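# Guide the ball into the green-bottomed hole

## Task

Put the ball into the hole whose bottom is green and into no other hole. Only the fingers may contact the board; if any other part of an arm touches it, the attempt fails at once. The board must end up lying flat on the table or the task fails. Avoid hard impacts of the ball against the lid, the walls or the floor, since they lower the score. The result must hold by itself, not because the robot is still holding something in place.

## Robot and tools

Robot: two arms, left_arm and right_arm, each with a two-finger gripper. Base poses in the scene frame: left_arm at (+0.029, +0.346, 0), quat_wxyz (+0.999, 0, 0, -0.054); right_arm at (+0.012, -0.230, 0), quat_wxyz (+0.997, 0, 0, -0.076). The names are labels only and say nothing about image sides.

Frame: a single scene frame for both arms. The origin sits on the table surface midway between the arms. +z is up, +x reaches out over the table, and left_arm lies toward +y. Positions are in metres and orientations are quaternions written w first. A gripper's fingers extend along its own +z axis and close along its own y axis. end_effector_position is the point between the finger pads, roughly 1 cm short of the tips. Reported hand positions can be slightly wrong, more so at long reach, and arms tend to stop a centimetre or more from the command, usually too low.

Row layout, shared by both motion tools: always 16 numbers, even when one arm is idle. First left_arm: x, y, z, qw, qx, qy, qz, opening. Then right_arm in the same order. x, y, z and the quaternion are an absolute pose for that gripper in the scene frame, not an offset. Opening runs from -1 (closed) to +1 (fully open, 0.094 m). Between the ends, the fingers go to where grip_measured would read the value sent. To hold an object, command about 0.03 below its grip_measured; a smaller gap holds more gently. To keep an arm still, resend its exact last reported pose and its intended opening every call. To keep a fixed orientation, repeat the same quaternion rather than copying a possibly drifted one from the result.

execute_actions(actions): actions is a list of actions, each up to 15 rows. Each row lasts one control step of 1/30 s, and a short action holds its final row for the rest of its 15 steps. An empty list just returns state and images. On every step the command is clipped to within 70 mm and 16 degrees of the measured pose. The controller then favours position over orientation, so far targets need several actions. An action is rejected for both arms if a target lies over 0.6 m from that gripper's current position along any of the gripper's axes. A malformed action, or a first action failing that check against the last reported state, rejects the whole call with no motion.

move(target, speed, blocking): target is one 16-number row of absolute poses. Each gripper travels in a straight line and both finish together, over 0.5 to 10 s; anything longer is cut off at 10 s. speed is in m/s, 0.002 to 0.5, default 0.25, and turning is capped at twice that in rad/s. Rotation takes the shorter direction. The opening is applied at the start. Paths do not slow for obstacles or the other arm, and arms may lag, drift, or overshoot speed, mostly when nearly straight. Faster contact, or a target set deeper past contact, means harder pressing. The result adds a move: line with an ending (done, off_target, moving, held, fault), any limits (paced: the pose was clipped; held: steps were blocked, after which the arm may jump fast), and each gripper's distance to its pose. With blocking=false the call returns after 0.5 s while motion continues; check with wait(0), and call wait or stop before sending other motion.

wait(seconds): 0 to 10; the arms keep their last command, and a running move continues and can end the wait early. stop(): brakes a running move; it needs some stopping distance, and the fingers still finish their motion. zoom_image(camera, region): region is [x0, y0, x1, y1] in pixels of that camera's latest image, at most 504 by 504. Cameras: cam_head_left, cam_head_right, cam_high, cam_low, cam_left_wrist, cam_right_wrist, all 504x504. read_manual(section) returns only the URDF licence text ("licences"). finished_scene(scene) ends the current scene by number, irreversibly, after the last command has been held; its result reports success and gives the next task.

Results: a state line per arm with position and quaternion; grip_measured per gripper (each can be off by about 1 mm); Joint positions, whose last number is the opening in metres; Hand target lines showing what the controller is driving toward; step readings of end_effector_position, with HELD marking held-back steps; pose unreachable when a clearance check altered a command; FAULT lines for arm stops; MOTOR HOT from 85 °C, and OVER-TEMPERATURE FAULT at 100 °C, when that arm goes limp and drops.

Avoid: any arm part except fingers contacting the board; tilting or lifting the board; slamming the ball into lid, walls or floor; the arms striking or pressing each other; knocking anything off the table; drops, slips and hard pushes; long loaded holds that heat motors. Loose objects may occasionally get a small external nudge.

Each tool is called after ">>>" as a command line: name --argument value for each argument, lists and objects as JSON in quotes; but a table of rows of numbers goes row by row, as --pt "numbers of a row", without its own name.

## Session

>>> execute_actions --actions '[]'

Scene clock: 0.00 s.
left_arm: end_effector_position=(+0.4423, -0.2034, +0.3403) grip_measured=+1.000 end_effector_quat_wxyz=(+0.598, +0.336, +0.703, +0.191) | right_arm: end_effector_position=(+0.5622, -0.4908, +0.1984) grip_measured=+1.000 end_effector_quat_wxyz=(+0.553, +0.616, +0.561, -0.005)
Joint positions: left_arm=[-1.023  1.709  1.467 -0.138 -0.96   0.438  0.094] | right_arm=[-0.157  1.553  0.963  0.134  0.486  1.049  0.094]
Joint velocities: left_arm=[-0.024  0.005  0.002  0.002 -0.081 -0.007  0.   ] | right_arm=[ 0.005 -0.005  0.002 -0.017  0.037  0.037  0.   ]
Motor temperatures (°C, as the motors report them): left_arm=[22 22 22 19 18 20] | right_arm=[19 23 27 21 22 18]
Hand target (left_arm): +0.445, -0.208, +0.351; +0.605, +0.329, +0.702, +0.185
Hand target (right_arm): +0.569, -0.493, +0.207; +0.559, +0.615, +0.556, -0.001
camera_calibration (this result's frames):
cam_left_wrist: T_world_to_cam=[[-0.260136, -0.699253, -0.665863, 0.19448], [-0.618287, 0.650314, -0.441375, 0.561407], [0.741654, 0.296877, -0.60151, 0.0579332], [0, 0, 0, 1]] pos_world=[0.354735, -0.246299, 0.412135]
cam_right_wrist: T_world_to_cam=[[-0.692485, -0.238589, -0.680837, 0.404957], [-0.0611256, 0.959741, -0.274155, 0.567207], [0.718838, -0.148232, -0.67919, -0.218366], [0, 0, 0, 1]] pos_world=[0.472068, -0.480122, 0.282901]

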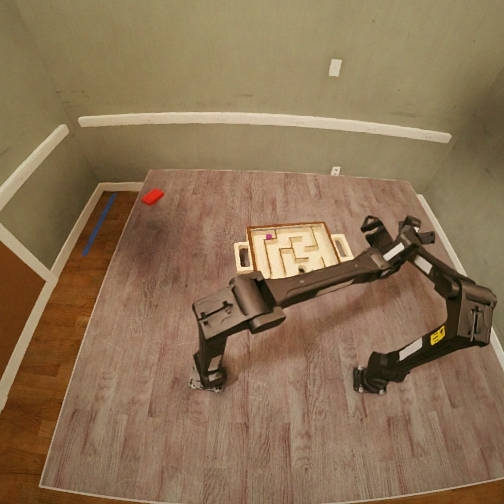

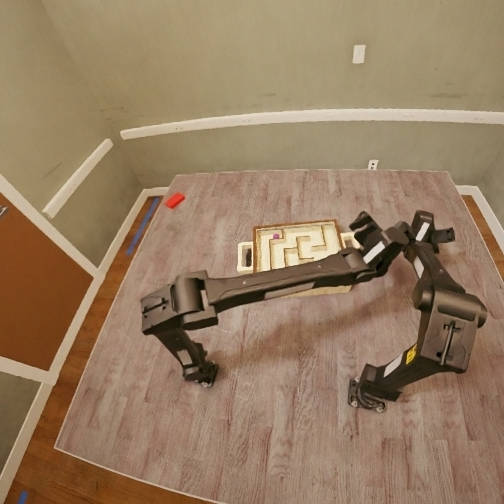

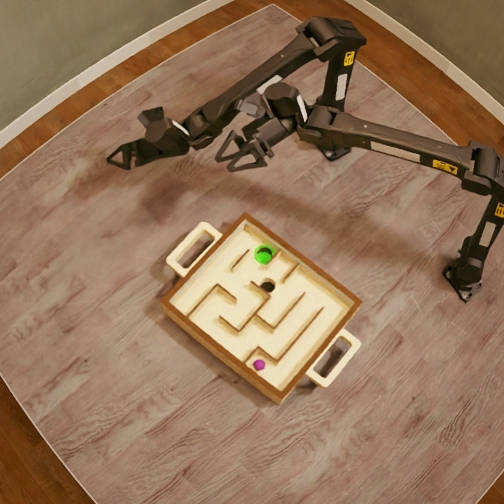

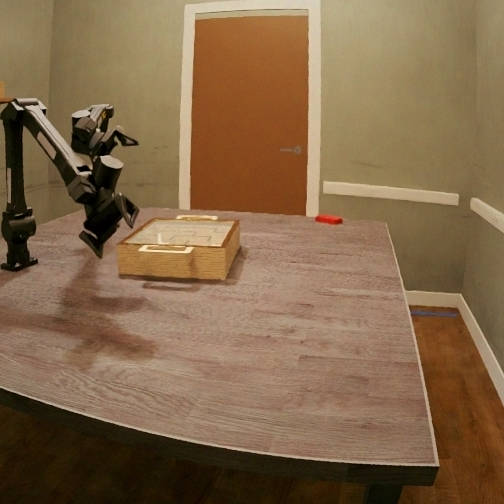

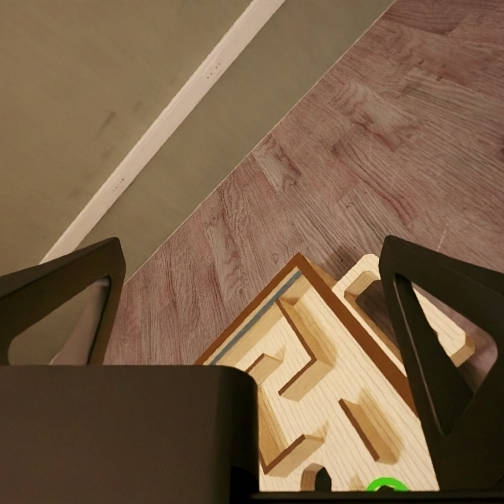

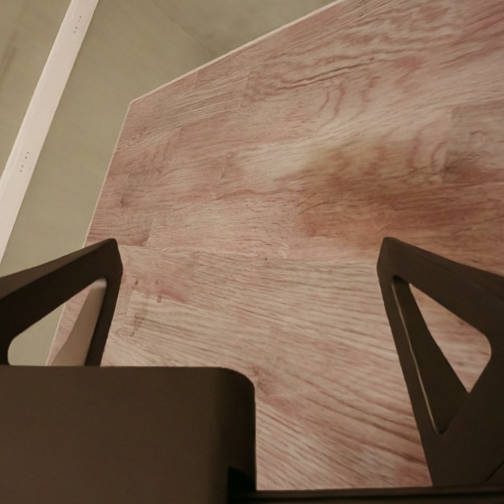

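>>> move --target '[0.50,0.22,0.27,0,-0.078,0.997,0,-0.2,0.5622,-0.4908,0.1984,0.553,0.616,0.561,-0.005,-0.2]' --speed 0.35

>>> move --target '[0.505,0.22,0.15,0,-0.078,0.997,0,-0.2,0.58,-0.27,0.16,0,-0.078,0.997,0,-0.2]' --speed 0.35

Scene clock: 14.87 s.
left_arm: end_effector_position=(+0.4850, +0.2262, +0.2608) grip_measured=-0.197 end_effector_quat_wxyz=(-0.014, -0.090, +0.996, -0.004) | right_arm: end_effector_position=(+0.5622, -0.4908, +0.1984) grip_measured=-0.198 end_effector_quat_wxyz=(+0.553, +0.616, +0.561, -0.005)
Joint positions: left_arm=[-0.14   1.585  1.581 -1.591  0.018 -0.429  0.038] | right_arm=[-0.157  1.553  0.963  0.134  0.486  1.049  0.038]
Joint velocities: left_arm=[-0.024 -0.015 -0.007 -0.012 -0.022 -0.007  0.   ] | right_arm=[-0.015 -0.005  0.017  0.017 -0.051  0.037 -0.001]
Motor temperatures (°C, as the motors report them): left_arm=[22 23 25 19 18 20] | right_arm=[19 23 29 21 22 18]
Hand target (left_arm): +0.495, +0.220, +0.273; -0.005, -0.083, +0.996, -0.009
Hand target (right_arm): +0.562, -0.491, +0.198; +0.553, +0.616, +0.561, -0.005
Off the commanded pose (left_arm): 0.019 m, 2 deg.
Off the commanded pose (right_arm): 0.000 m, 0 deg.
move: off_target (left_arm)
camera_calibration (this result's frames):
cam_left_wrist: T_world_to_cam=[[0.179767, -0.98345, 0.0225764, 0.124439], [-0.778348, -0.128167, 0.614612, 0.251644], [-0.601546, -0.128059, -0.788507, 0.647277], [0, 0, 0, 1]] pos_world=[0.562864, 0.237521, 0.352909]
cam_right_wrist: T_world_to_cam=[[-0.692485, -0.238589, -0.680837, 0.404957], [-0.0611256, 0.959741, -0.274155, 0.567207], [0.718838, -0.148232, -0.67919, -0.218366], [0, 0, 0, 1]] pos_world=[0.472068, -0.480122, 0.282901]

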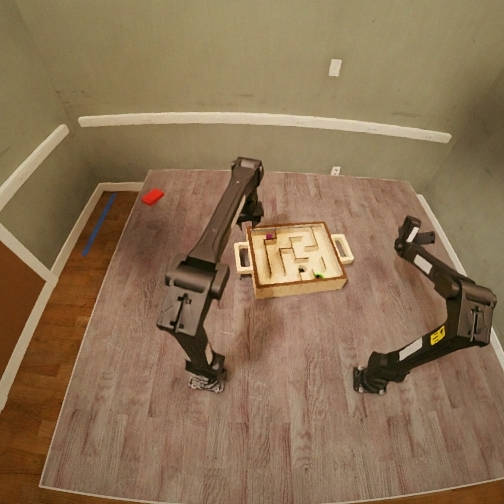

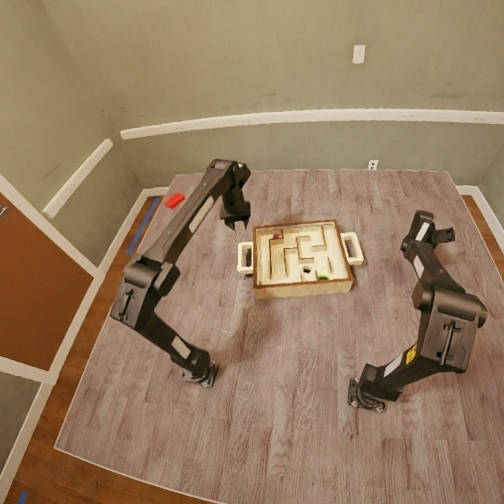

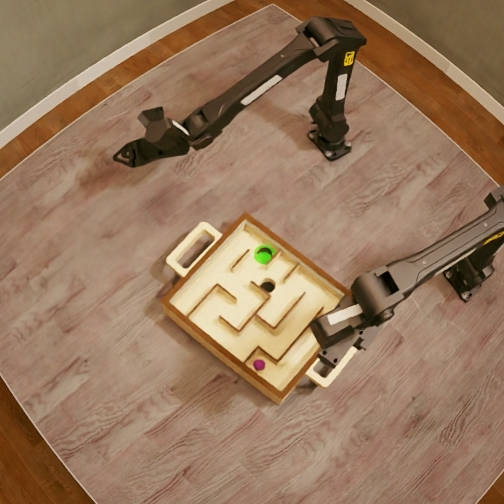

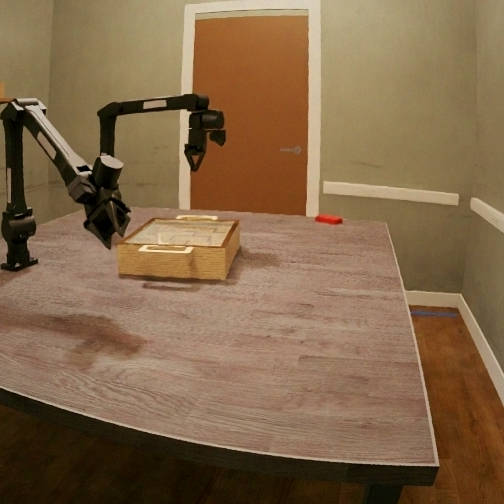

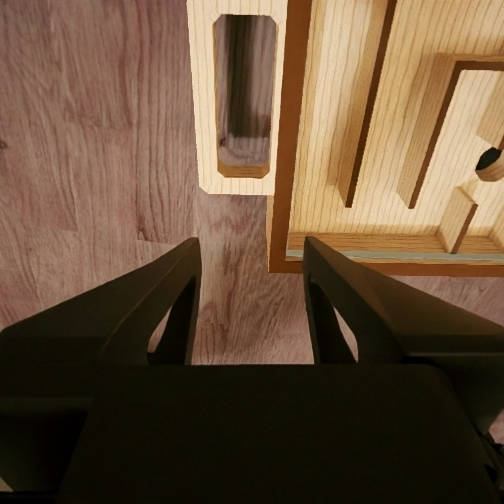

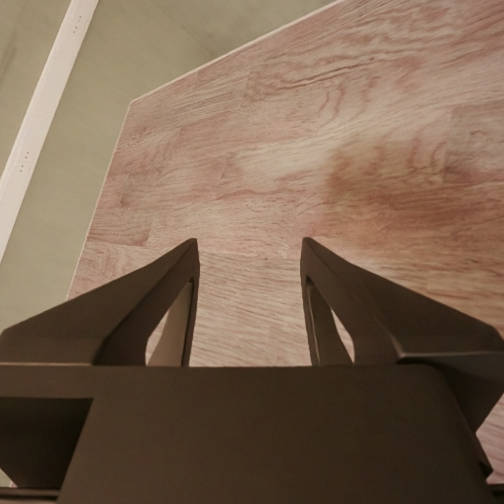

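Scene clock: 18.37 s.
left_arm: end_effector_position=(+0.5005, +0.2248, +0.1630) grip_measured=-0.197 end_effector_quat_wxyz=(+0.006, -0.085, +0.996, -0.004) | right_arm: end_effector_position=(+0.5640, -0.2684, +0.1613) grip_measured=-0.198 end_effector_quat_wxyz=(-0.001, -0.062, +0.998, +0.004)
Joint positions: left_arm=[-0.14   1.634  1.381 -1.306  0.003 -0.42   0.038] | right_arm=[ 0.082  1.816  1.62  -1.378 -0.008 -0.194  0.038]
Joint velocities: left_arm=[-0.015 -0.015  0.007 -0.012 -0.007  0.007 -0.001] | right_arm=[-0.024 -0.005  0.007  0.007  0.007  0.037 -0.001]
Motor temperatures (°C, as the motors report them): left_arm=[22 23 25 19 18 20] | right_arm=[19 23 30 21 22 18]
Hand target (left_arm): +0.502, +0.221, +0.150; -0.000, -0.078, +0.997, +0.000
Hand target (right_arm): +0.576, -0.268, +0.161; -0.001, -0.070, +0.998, +0.003
Off the commanded pose (left_arm): 0.015 m, 1 deg.
Off the commanded pose (right_arm): 0.016 m, 2 deg.
move: off_target (left_arm, right_arm)
camera_calibration (this result's frames):
cam_left_wrist: T_world_to_cam=[[0.169738, -0.98518, 0.0246936, 0.12758], [-0.80317, -0.123772, 0.582751, 0.340277], [-0.571058, -0.118748, -0.812276, 0.56582], [0, 0, 0, 1]] pos_world=[0.574761, 0.234996, 0.258155]
cam_right_wrist: T_world_to_cam=[[0.117475, -0.993006, -0.0118126, -0.33324], [-0.800388, -0.101716, 0.59079, 0.336183], [-0.587859, -0.0599481, -0.806739, 0.569352], [0, 0, 0, 1]] pos_world=[0.642923, -0.262582, 0.256768]

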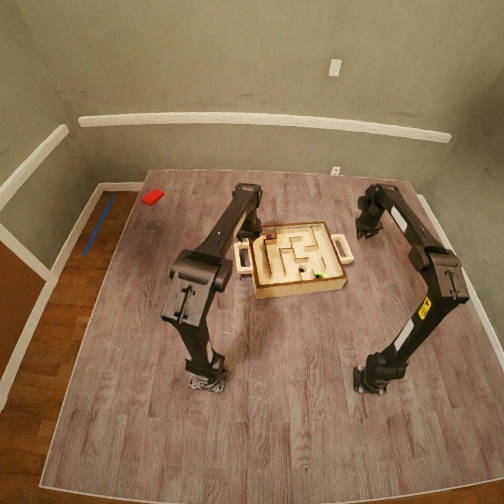

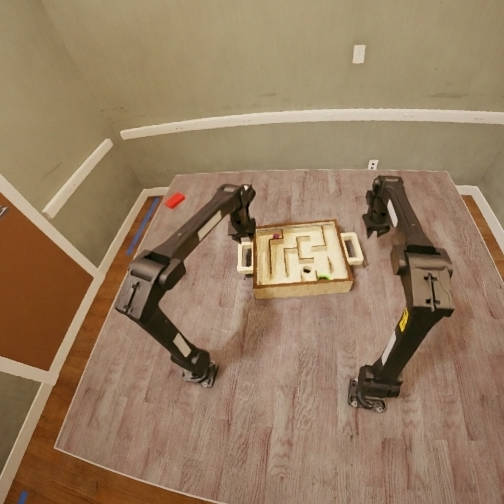

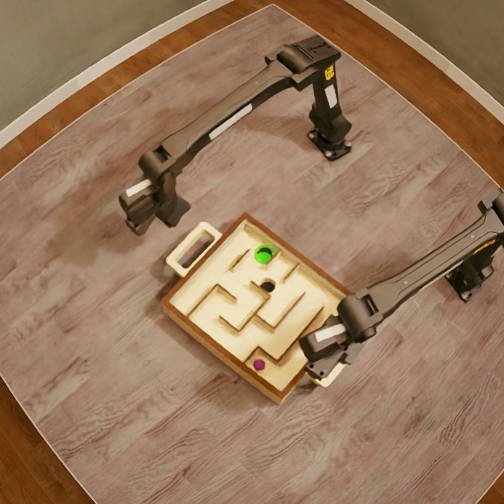

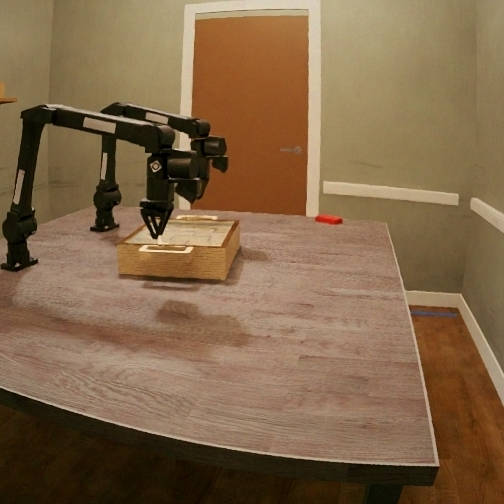

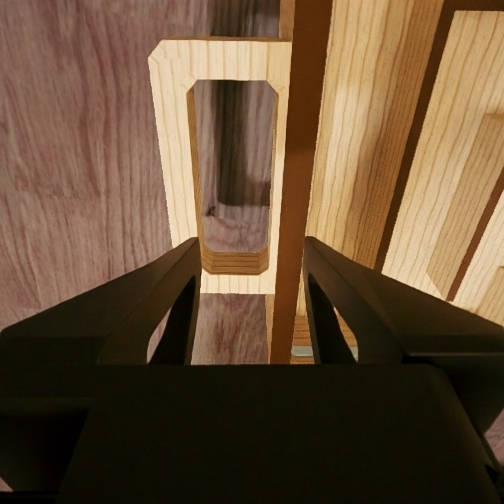

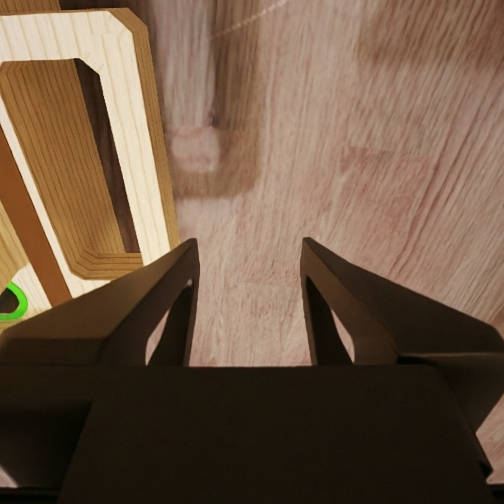

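>>> move --target '[0.483,0.258,0.10,0,-0.078,0.997,0,-0.2,0.565,-0.218,0.10,0,-0.078,0.997,0,-0.2]'

Scene clock: 29.70 s.
left_arm: end_effector_position=(+0.4765, +0.2568, +0.1003) grip_measured=-0.197 end_effector_quat_wxyz=(-0.008, -0.081, +0.997, +0.001) | right_arm: end_effector_position=(+0.5628, -0.2138, +0.1187) grip_measured=-0.198 end_effector_quat_wxyz=(+0.010, -0.088, +0.996, +0.001)
Joint positions: left_arm=[-0.085  1.631  1.204 -1.16   0.003 -0.356  0.038] | right_arm=[ 0.182  1.824  1.517 -1.244 -0.003 -0.146  0.038]
Joint velocities: left_arm=[-0.015 -0.005 -0.007 -0.007 -0.051  0.11   0.001] | right_arm=[ 0.015 -0.015 -0.007 -0.007 -0.022  0.022  0.   ]
Motor temperatures (°C, as the motors report them): left_arm=[22 23 24 19 18 20] | right_arm=[19 23 31 21 22 18]
Hand target (left_arm): +0.481, +0.258, +0.101; +0.000, -0.078, +0.997, -0.001
Hand target (right_arm): +0.565, -0.218, +0.100; -0.000, -0.078, +0.997, +0.000
Off the commanded pose (left_arm): 0.007 m, 1 deg.
Off the commanded pose (right_arm): 0.019 m, 2 deg.
move: off_target (right_arm)
camera_calibration (this result's frames):
cam_left_wrist: T_world_to_cam=[[0.161252, -0.986817, 0.0137877, 0.170214], [-0.787379, -0.120215, 0.604634, 0.35087], [-0.595006, -0.108355, -0.796384, 0.512115], [0, 0, 0, 1]] pos_world=[0.553532, 0.265639, 0.193345]
cam_right_wrist: T_world_to_cam=[[0.169679, -0.985495, -0.00297645, -0.308154], [-0.806679, -0.140625, 0.574015, 0.363192], [-0.566108, -0.0949973, -0.818839, 0.519237], [0, 0, 0, 1]] pos_world=[0.639211, -0.203284, 0.215777]

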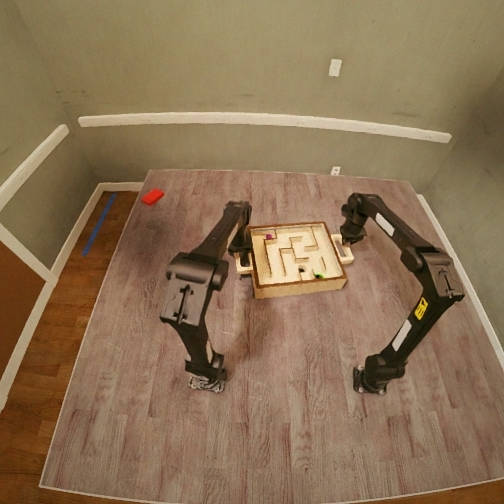

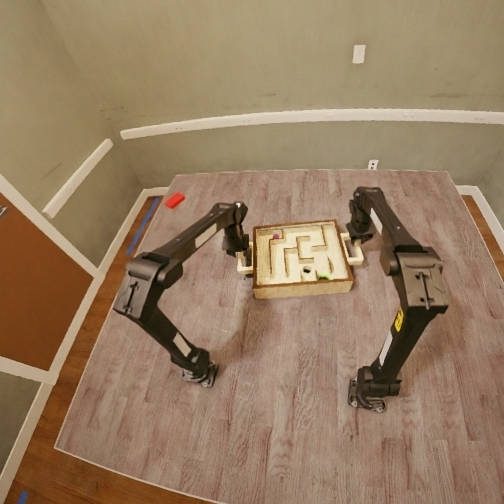

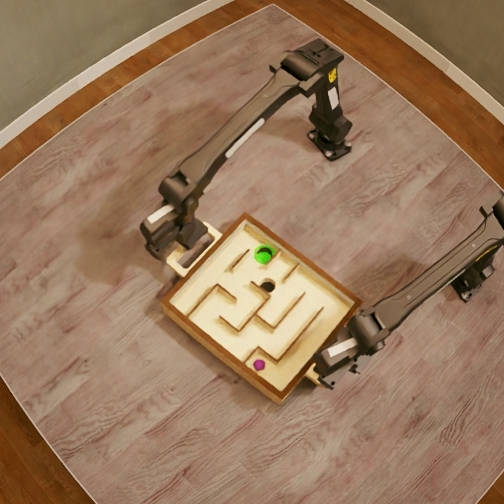

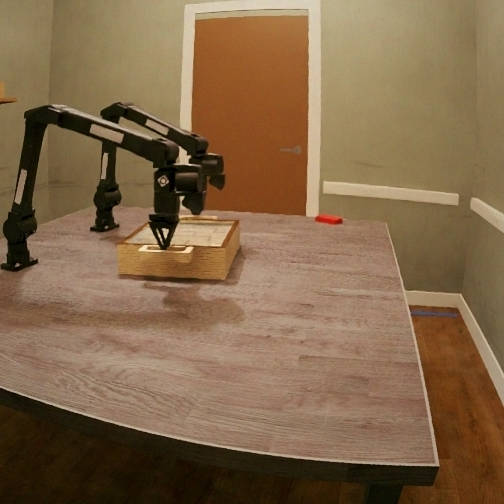

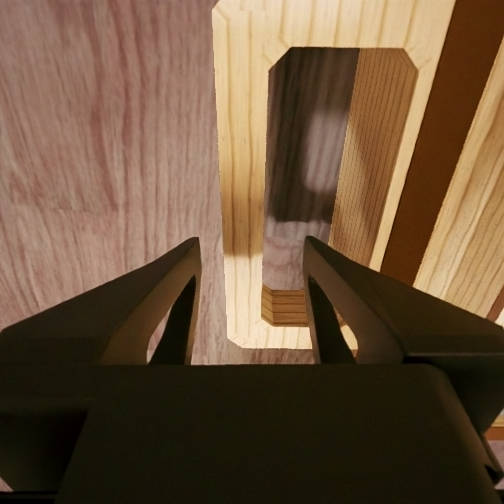

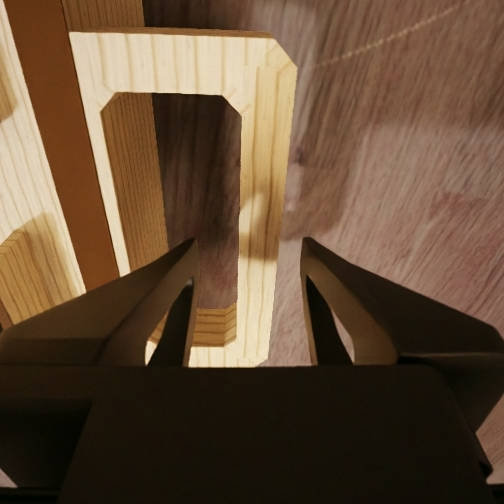

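>>> move --target '[0.483,0.262,0.048,0,-0.078,0.997,0,-0.2,0.553,-0.221,0.04,0,-0.078,0.997,0,-0.2]' --speed 0.12

Scene clock: 39.40 s.
left_arm: end_effector_position=(+0.4794, +0.2567, +0.0576) grip_measured=-0.197 end_effector_quat_wxyz=(+0.002, -0.076, +0.997, -0.002) | right_arm: end_effector_position=(+0.5527, -0.2156, +0.0550) grip_measured=-0.198 end_effector_quat_wxyz=(+0.007, -0.086, +0.996, +0.001)
Joint positions: left_arm=[-0.084  1.678  1.138 -1.025  0.003 -0.344  0.038] | right_arm=[ 0.18   1.865  1.397 -1.089 -0.002 -0.144  0.038]
Joint velocities: left_arm=[-0.015 -0.005 -0.012  0.022  0.007 -0.066 -0.   ] | right_arm=[-0.005 -0.005 -0.017 -0.002 -0.022 -0.022 -0.   ]
Motor temperatures (°C, as the motors report them): left_arm=[22 23 24 19 18 20] | right_arm=[19 23 30 21 22 18]
Hand target (left_arm): +0.482, +0.262, +0.048; -0.000, -0.078, +0.997, -0.000
Hand target (right_arm): +0.554, -0.221, +0.040; -0.000, -0.078, +0.997, -0.000
Off the commanded pose (left_arm): 0.012 m, 0 deg.
Off the commanded pose (right_arm): 0.016 m, 1 deg.
move: off_target (left_arm, right_arm)
camera_calibration (this result's frames):
cam_left_wrist: T_world_to_cam=[[0.150689, -0.988346, 0.0215729, 0.175309], [-0.801743, -0.109413, 0.587569, 0.38406], [-0.578361, -0.105836, -0.808886, 0.47193], [0, 0, 0, 1]] pos_world=[0.554447, 0.265234, 0.152294]
cam_right_wrist: T_world_to_cam=[[0.165144, -0.986264, -0.00331945, -0.306063], [-0.804462, -0.136648, 0.578073, 0.390763], [-0.570586, -0.092795, -0.815979, 0.464017], [0, 0, 0, 1]] pos_world=[0.62966, -0.205403, 0.151723]

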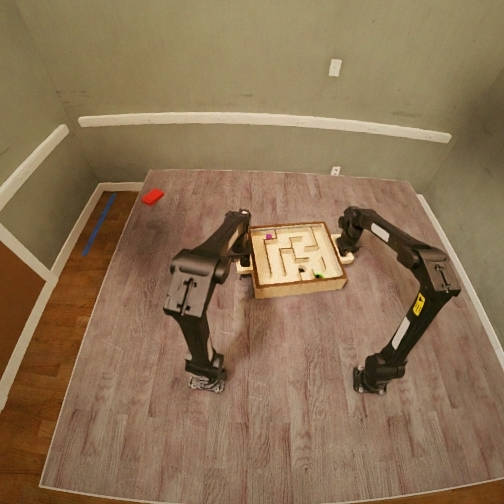

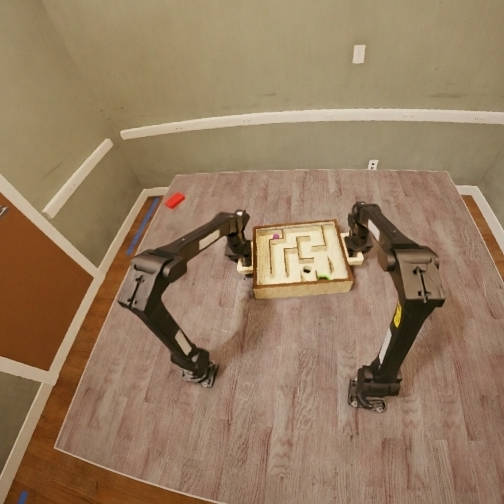

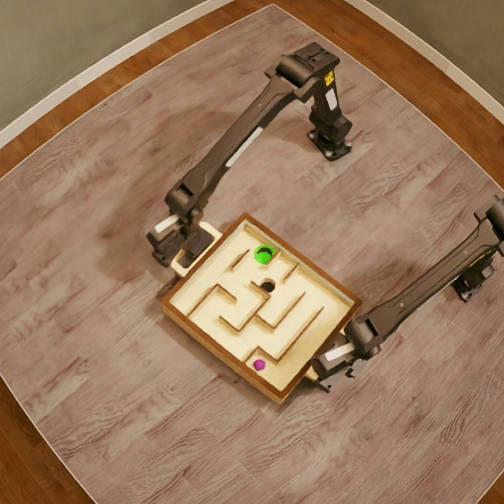

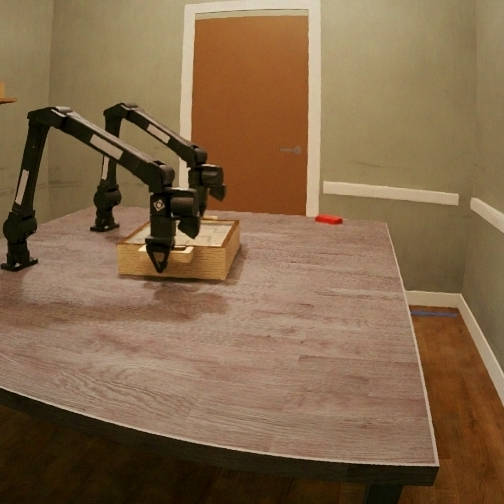

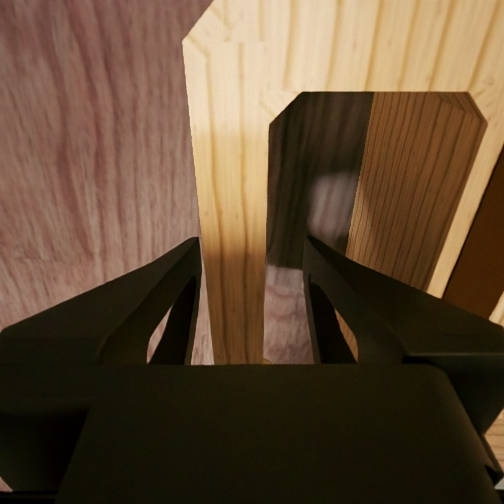

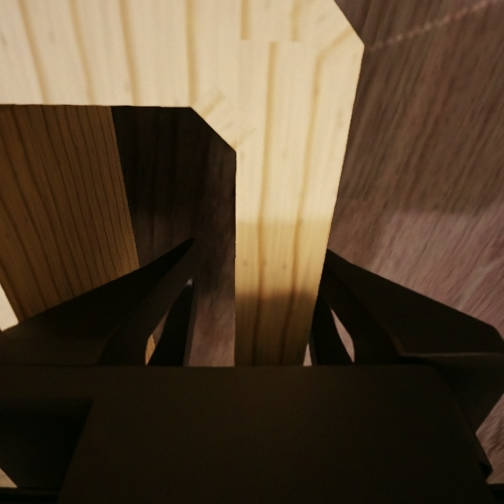

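>>> move --target '[0.467,0.265,0.056,0,-0.078,0.997,0,-0.2,0.54,-0.23,0.05,0,-0.078,0.997,0,-0.2]' --speed 0.06

Scene clock: 44.30 s.
left_arm: end_effector_position=(+0.4647, +0.2596, +0.0509) grip_measured=-0.197 end_effector_quat_wxyz=(-0.009, -0.076, +0.997, +0.001) | right_arm: end_effector_position=(+0.5382, -0.2268, +0.0433) grip_measured=-0.198 end_effector_quat_wxyz=(-0.010, -0.076, +0.997, +0.001)
Joint positions: left_arm=[-0.084  1.667  1.102 -1.025  0.003 -0.344  0.038] | right_arm=[ 0.159  1.865  1.363 -1.089 -0.002 -0.144  0.038]
Joint velocities: left_arm=[-0.005 -0.005 -0.017  0.002 -0.066 -0.007 -0.   ] | right_arm=[-0.015 -0.005 -0.007 -0.012  0.007 -0.037 -0.001]
Motor temperatures (°C, as the motors report them): left_arm=[22 23 24 19 18 20] | right_arm=[19 24 30 21 22 18]
Hand target (left_arm): +0.467, +0.265, +0.056; -0.000, -0.078, +0.997, +0.000
Hand target (right_arm): +0.540, -0.230, +0.050; +0.000, -0.078, +0.997, -0.000
Off the commanded pose (left_arm): 0.008 m, 1 deg.
Off the commanded pose (right_arm): 0.008 m, 1 deg.
move: done
camera_calibration (this result's frames):
cam_left_wrist: T_world_to_cam=[[0.151107, -0.988428, 0.0133346, 0.180753], [-0.78744, -0.112204, 0.606092, 0.36967], [-0.597582, -0.102085, -0.795282, 0.465553], [0, 0, 0, 1]] pos_world=[0.541986, 0.267666, 0.143782]
cam_right_wrist: T_world_to_cam=[[0.144989, -0.989406, -0.00734867, -0.304417], [-0.786512, -0.119756, 0.605852, 0.377273], [-0.600314, -0.0820619, -0.795543, 0.462696], [0, 0, 0, 1]] pos_world=[0.61863, -0.218041, 0.137286]

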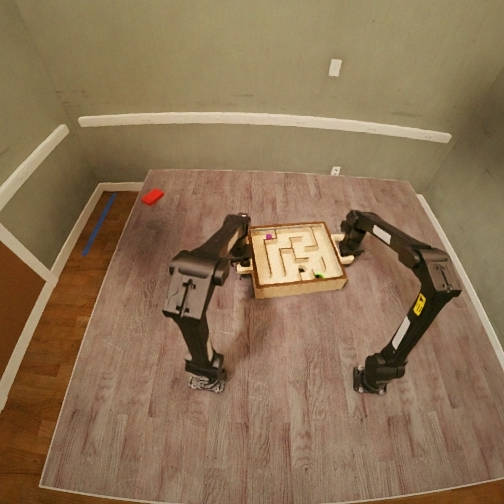

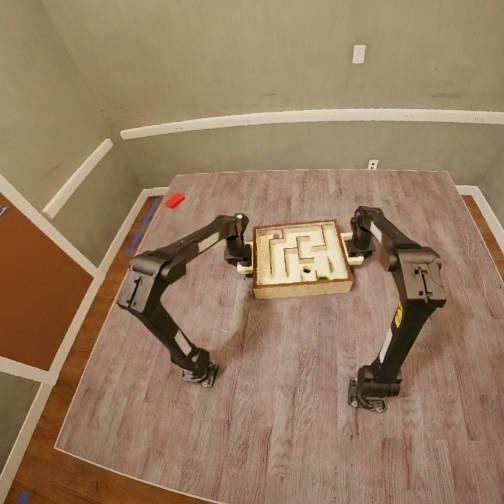

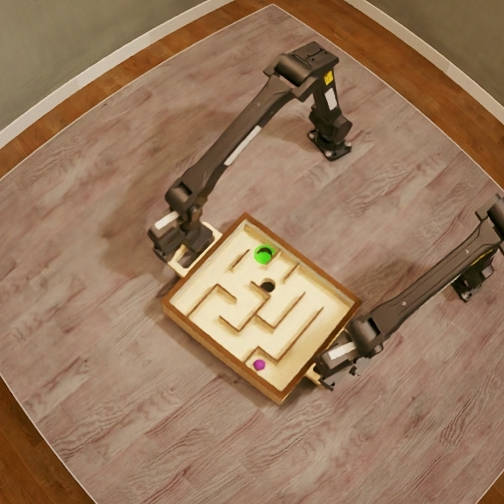

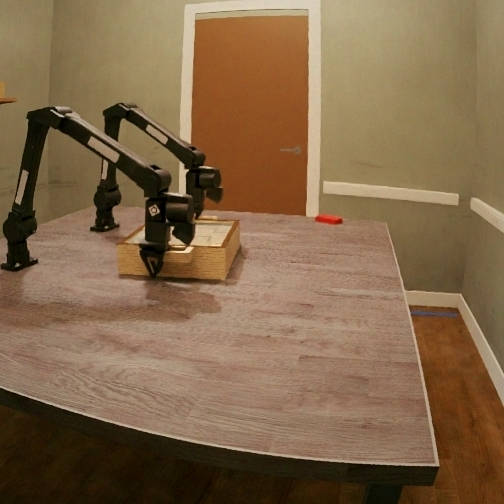

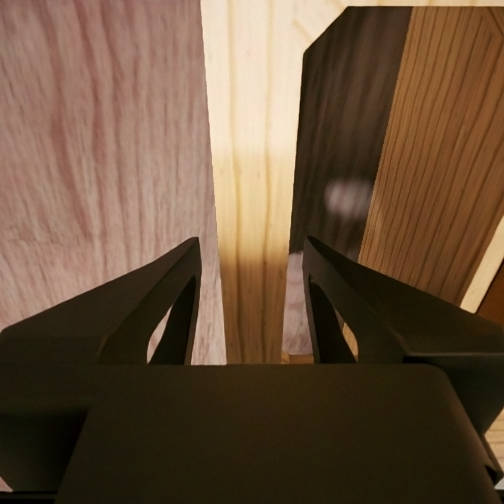

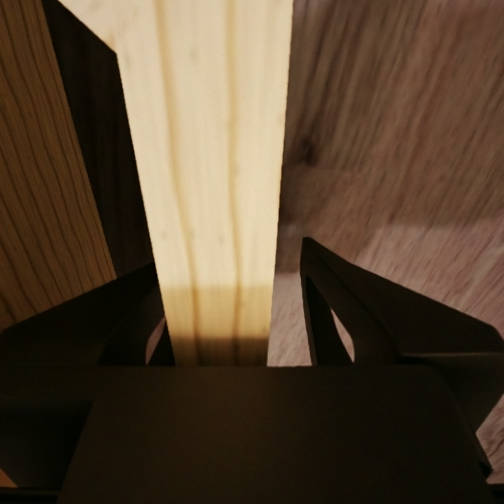

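>>> move --target '[0.467,0.262,0.078,0,-0.078,0.997,0,-0.2,0.54,-0.219,0.078,0,-0.078,0.997,0,-0.2]' --speed 0.06

Scene clock: 49.07 s.
left_arm: end_effector_position=(+0.4583, +0.2609, +0.0642) grip_measured=-0.197 end_effector_quat_wxyz=(-0.012, -0.076, +0.997, +0.002) | right_arm: end_effector_position=(+0.5303, -0.2233, +0.0602) grip_measured=-0.198 end_effector_quat_wxyz=(-0.015, -0.079, +0.997, +0.002)
Joint positions: left_arm=[-0.084  1.635  1.102 -1.061  0.003 -0.344  0.038] | right_arm=[ 0.166  1.832  1.363 -1.131 -0.002 -0.143  0.038]
Joint velocities: left_arm=[-0.005 -0.005  0.007 -0.007  0.007  0.007  0.   ] | right_arm=[-0.015  0.005 -0.002 -0.007 -0.051 -0.051  0.001]
Motor temperatures (°C, as the motors report them): left_arm=[22 23 24 19 18 20] | right_arm=[19 24 30 21 22 18]
Hand target (left_arm): +0.467, +0.262, +0.078; +0.000, -0.078, +0.997, -0.000
Hand target (right_arm): +0.539, -0.219, +0.078; +0.000, -0.078, +0.997, +0.000
Off the commanded pose (left_arm): 0.016 m, 1 deg.
Off the commanded pose (right_arm): 0.021 m, 2 deg.
move: off_target (left_arm, right_arm)
camera_calibration (this result's frames):
cam_left_wrist: T_world_to_cam=[[0.151163, -0.988439, 0.0117889, 0.182857], [-0.784709, -0.112737, 0.609526, 0.355377], [-0.60115, -0.101389, -0.792679, 0.473704], [0, 0, 0, 1]] pos_world=[0.535993, 0.268835, 0.156728]
cam_right_wrist: T_world_to_cam=[[0.150572, -0.988561, -0.00862798, -0.302373], [-0.78, -0.124158, 0.613339, 0.356341], [-0.607394, -0.0856218, -0.789773, 0.474274], [0, 0, 0, 1]] pos_world=[0.611546, -0.214064, 0.153401]

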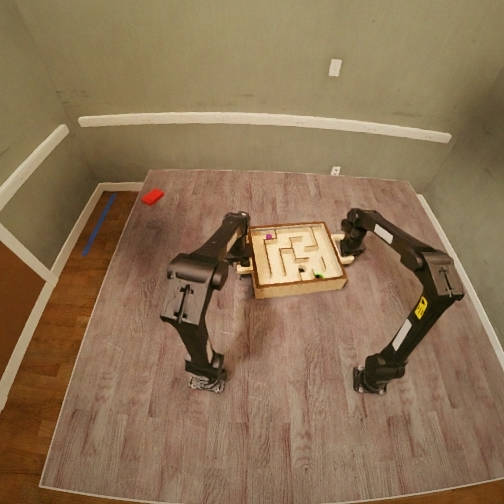

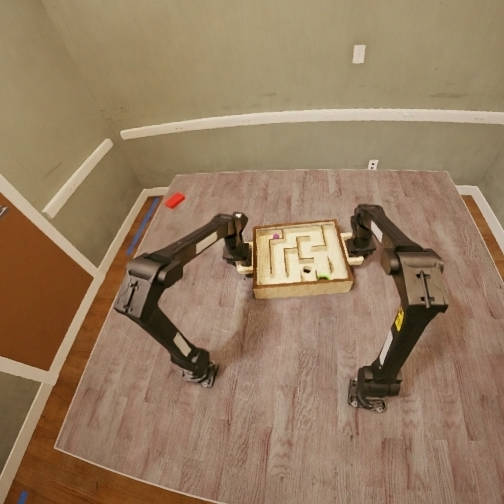

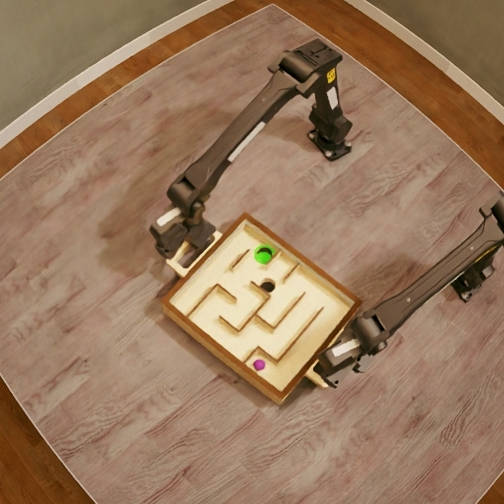

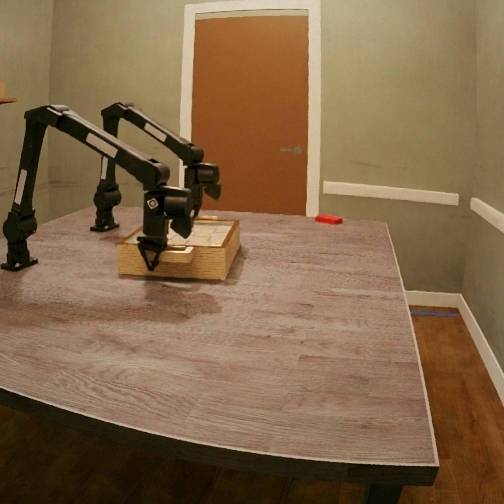

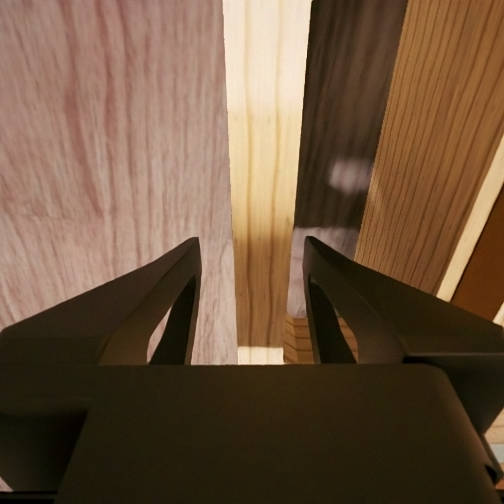

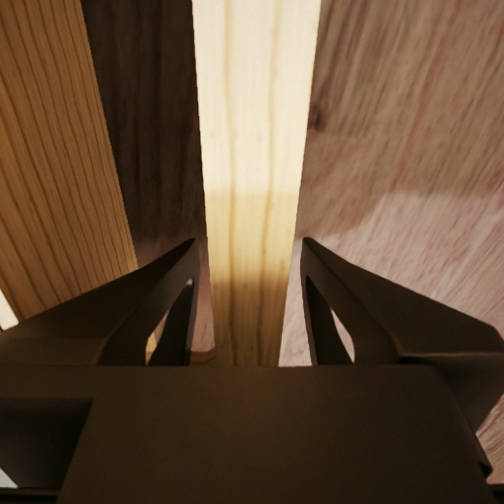

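>>> move --target '[0.487,0.259,0.066,0,-0.078,0.997,0,-0.2,0.555,-0.222,0.068,0,-0.078,0.997,0,-0.2]' --speed 0.06

Scene clock: 52.57 s.
left_arm: end_effector_position=(+0.4672, +0.2591, +0.0611) grip_measured=-0.197 end_effector_quat_wxyz=(-0.012, -0.076, +0.997, +0.002) | right_arm: end_effector_position=(+0.5420, -0.2231, +0.0698) grip_measured=-0.198 end_effector_quat_wxyz=(-0.001, -0.079, +0.997, +0.001)
Joint positions: left_arm=[-0.084  1.662  1.127 -1.061  0.003 -0.344  0.038] | right_arm=[ 0.166  1.832  1.391 -1.131 -0.002 -0.143  0.038]
Joint velocities: left_arm=[-0.005 -0.005 -0.002  0.007 -0.095 -0.007 -0.001] | right_arm=[-0.024 -0.005 -0.007 -0.007  0.007 -0.095  0.   ]
Motor temperatures (°C, as the motors report them): left_arm=[22 23 24 19 18 20] | right_arm=[19 24 30 21 22 18]
Hand target (left_arm): +0.487, +0.259, +0.066; +0.000, -0.078, +0.997, -0.000
Hand target (right_arm): +0.554, -0.222, +0.068; +0.000, -0.078, +0.997, +0.000
Off the commanded pose (left_arm): 0.020 m, 1 deg.
Off the commanded pose (right_arm): 0.013 m, 0 deg.
move: off_target (left_arm, right_arm)
camera_calibration (this result's frames):
cam_left_wrist: T_world_to_cam=[[0.151181, -0.988442, 0.0112736, 0.179835], [-0.783796, -0.112915, 0.610667, 0.363618], [-0.602336, -0.101157, -0.791807, 0.476935], [0, 0, 0, 1]] pos_world=[0.54509, 0.26706, 0.153564]
cam_right_wrist: T_world_to_cam=[[0.150761, -0.988559, -0.00477108, -0.304257], [-0.796999, -0.1244, 0.591031, 0.370321], [-0.584862, -0.085302, -0.806635, 0.477975], [0, 0, 0, 1]] pos_world=[0.620565, -0.213936, 0.165229]

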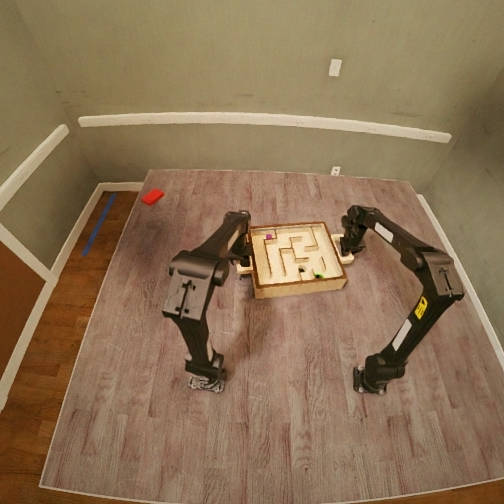

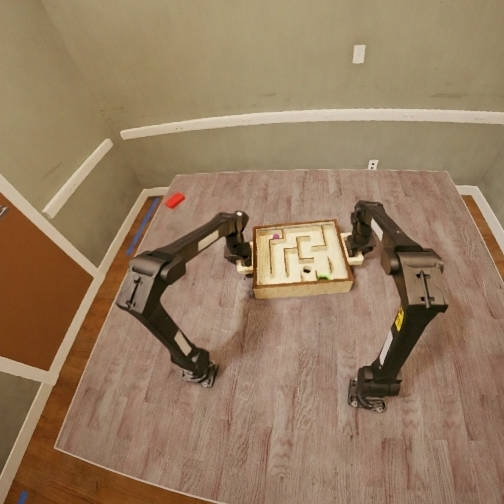

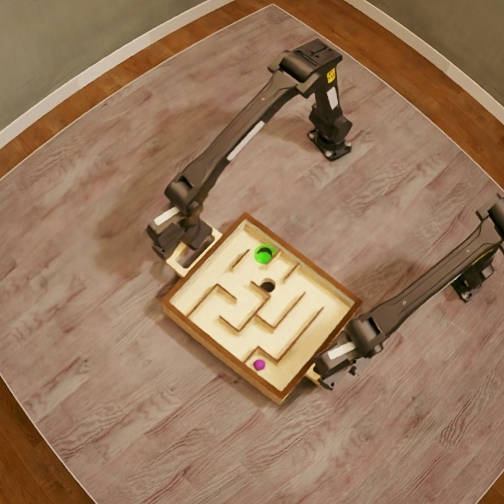

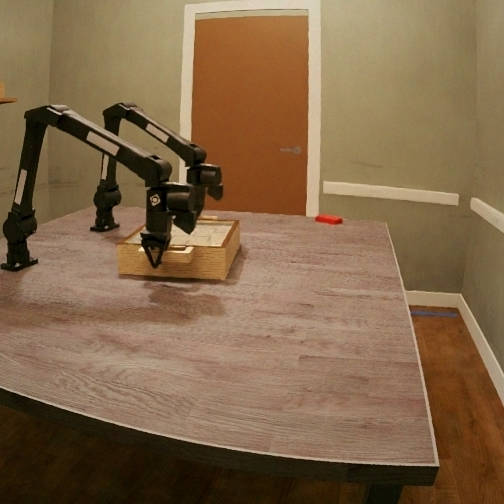

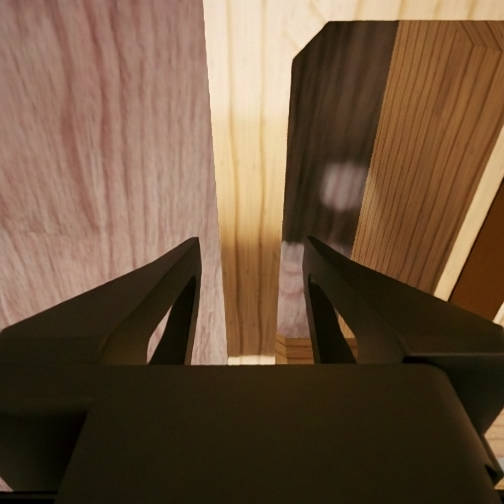

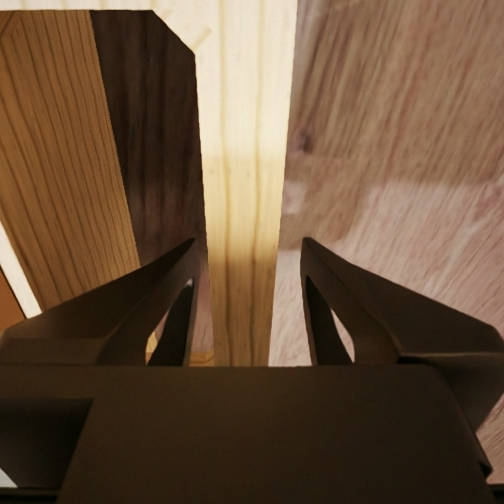

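>>> move --target '[0.497,0.261,0.064,0,-0.078,0.997,0,-0.2,0.56,-0.222,0.05,0,-0.078,0.997,0,-0.2]' --speed 0.06

Scene clock: 55.80 s.
left_arm: end_effector_position=(+0.4777, +0.2592, +0.0599) grip_measured=-0.197 end_effector_quat_wxyz=(-0.010, -0.076, +0.997, +0.001) | right_arm: end_effector_position=(+0.5429, -0.2231, +0.0544) grip_measured=-0.198 end_effector_quat_wxyz=(-0.010, -0.079, +0.997, +0.001)
Joint positions: left_arm=[-0.08   1.685  1.154 -1.061  0.003 -0.34   0.038] | right_arm=[ 0.166  1.862  1.391 -1.119 -0.002 -0.143  0.038]
Joint velocities: left_arm=[ 0.005 -0.005 -0.002  0.007 -0.066  0.095 -0.001] | right_arm=[-0.015 -0.015 -0.007 -0.007  0.037 -0.066 -0.   ]
Motor temperatures (°C, as the motors report them): left_arm=[22 23 25 19 18 20] | right_arm=[19 24 30 21 22 18]
Hand target (left_arm): +0.496, +0.261, +0.064; +0.000, -0.078, +0.997, -0.000
Hand target (right_arm): +0.560, -0.222, +0.050; +0.000, -0.078, +0.997, +0.000
Off the commanded pose (left_arm): 0.020 m, 1 deg.
Off the commanded pose (right_arm): 0.018 m, 1 deg.
move: off_target (left_arm, right_arm)
camera_calibration (this result's frames):
cam_left_wrist: T_world_to_cam=[[0.151891, -0.988316, 0.0126406, 0.177891], [-0.785989, -0.113022, 0.607822, 0.373854], [-0.599292, -0.102258, -0.793972, 0.48124], [0, 0, 0, 1]] pos_world=[0.555229, 0.267277, 0.152606]
cam_right_wrist: T_world_to_cam=[[0.150654, -0.98856, -0.00722137, -0.304267], [-0.786275, -0.124247, 0.605255, 0.373592], [-0.599229, -0.0855059, -0.795999, 0.473304], [0, 0, 0, 1]] pos_world=[0.623202, -0.213898, 0.148434]

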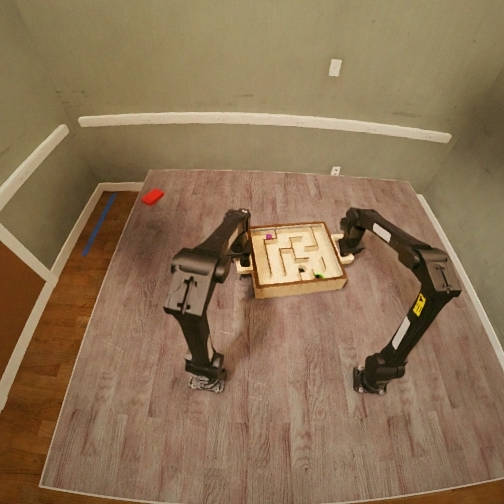

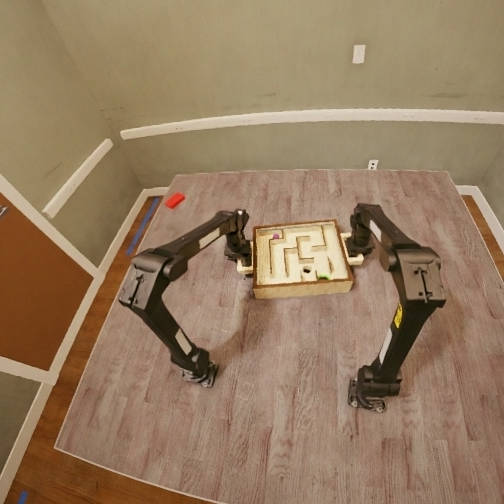

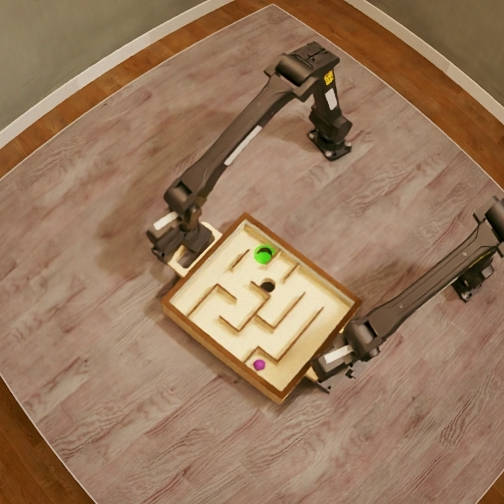

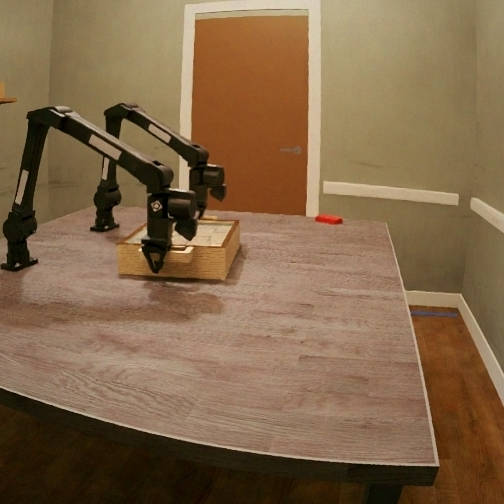

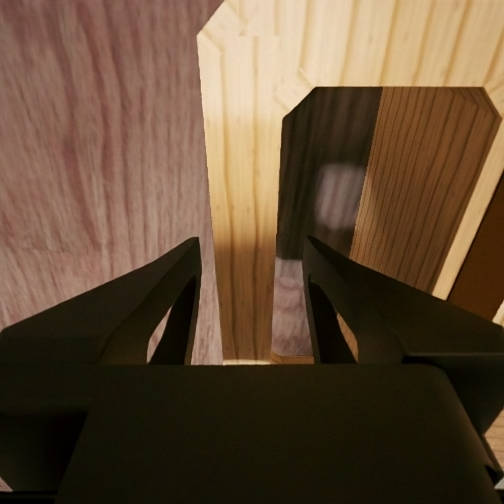

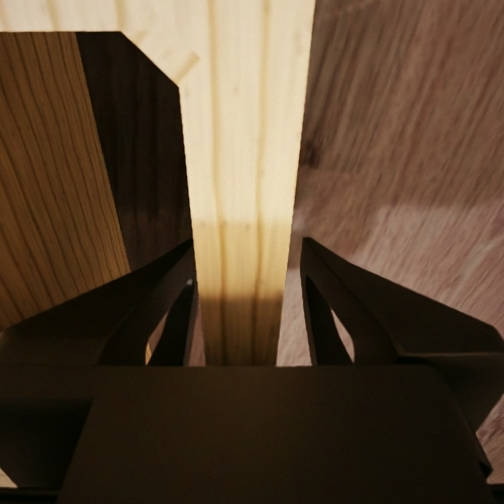

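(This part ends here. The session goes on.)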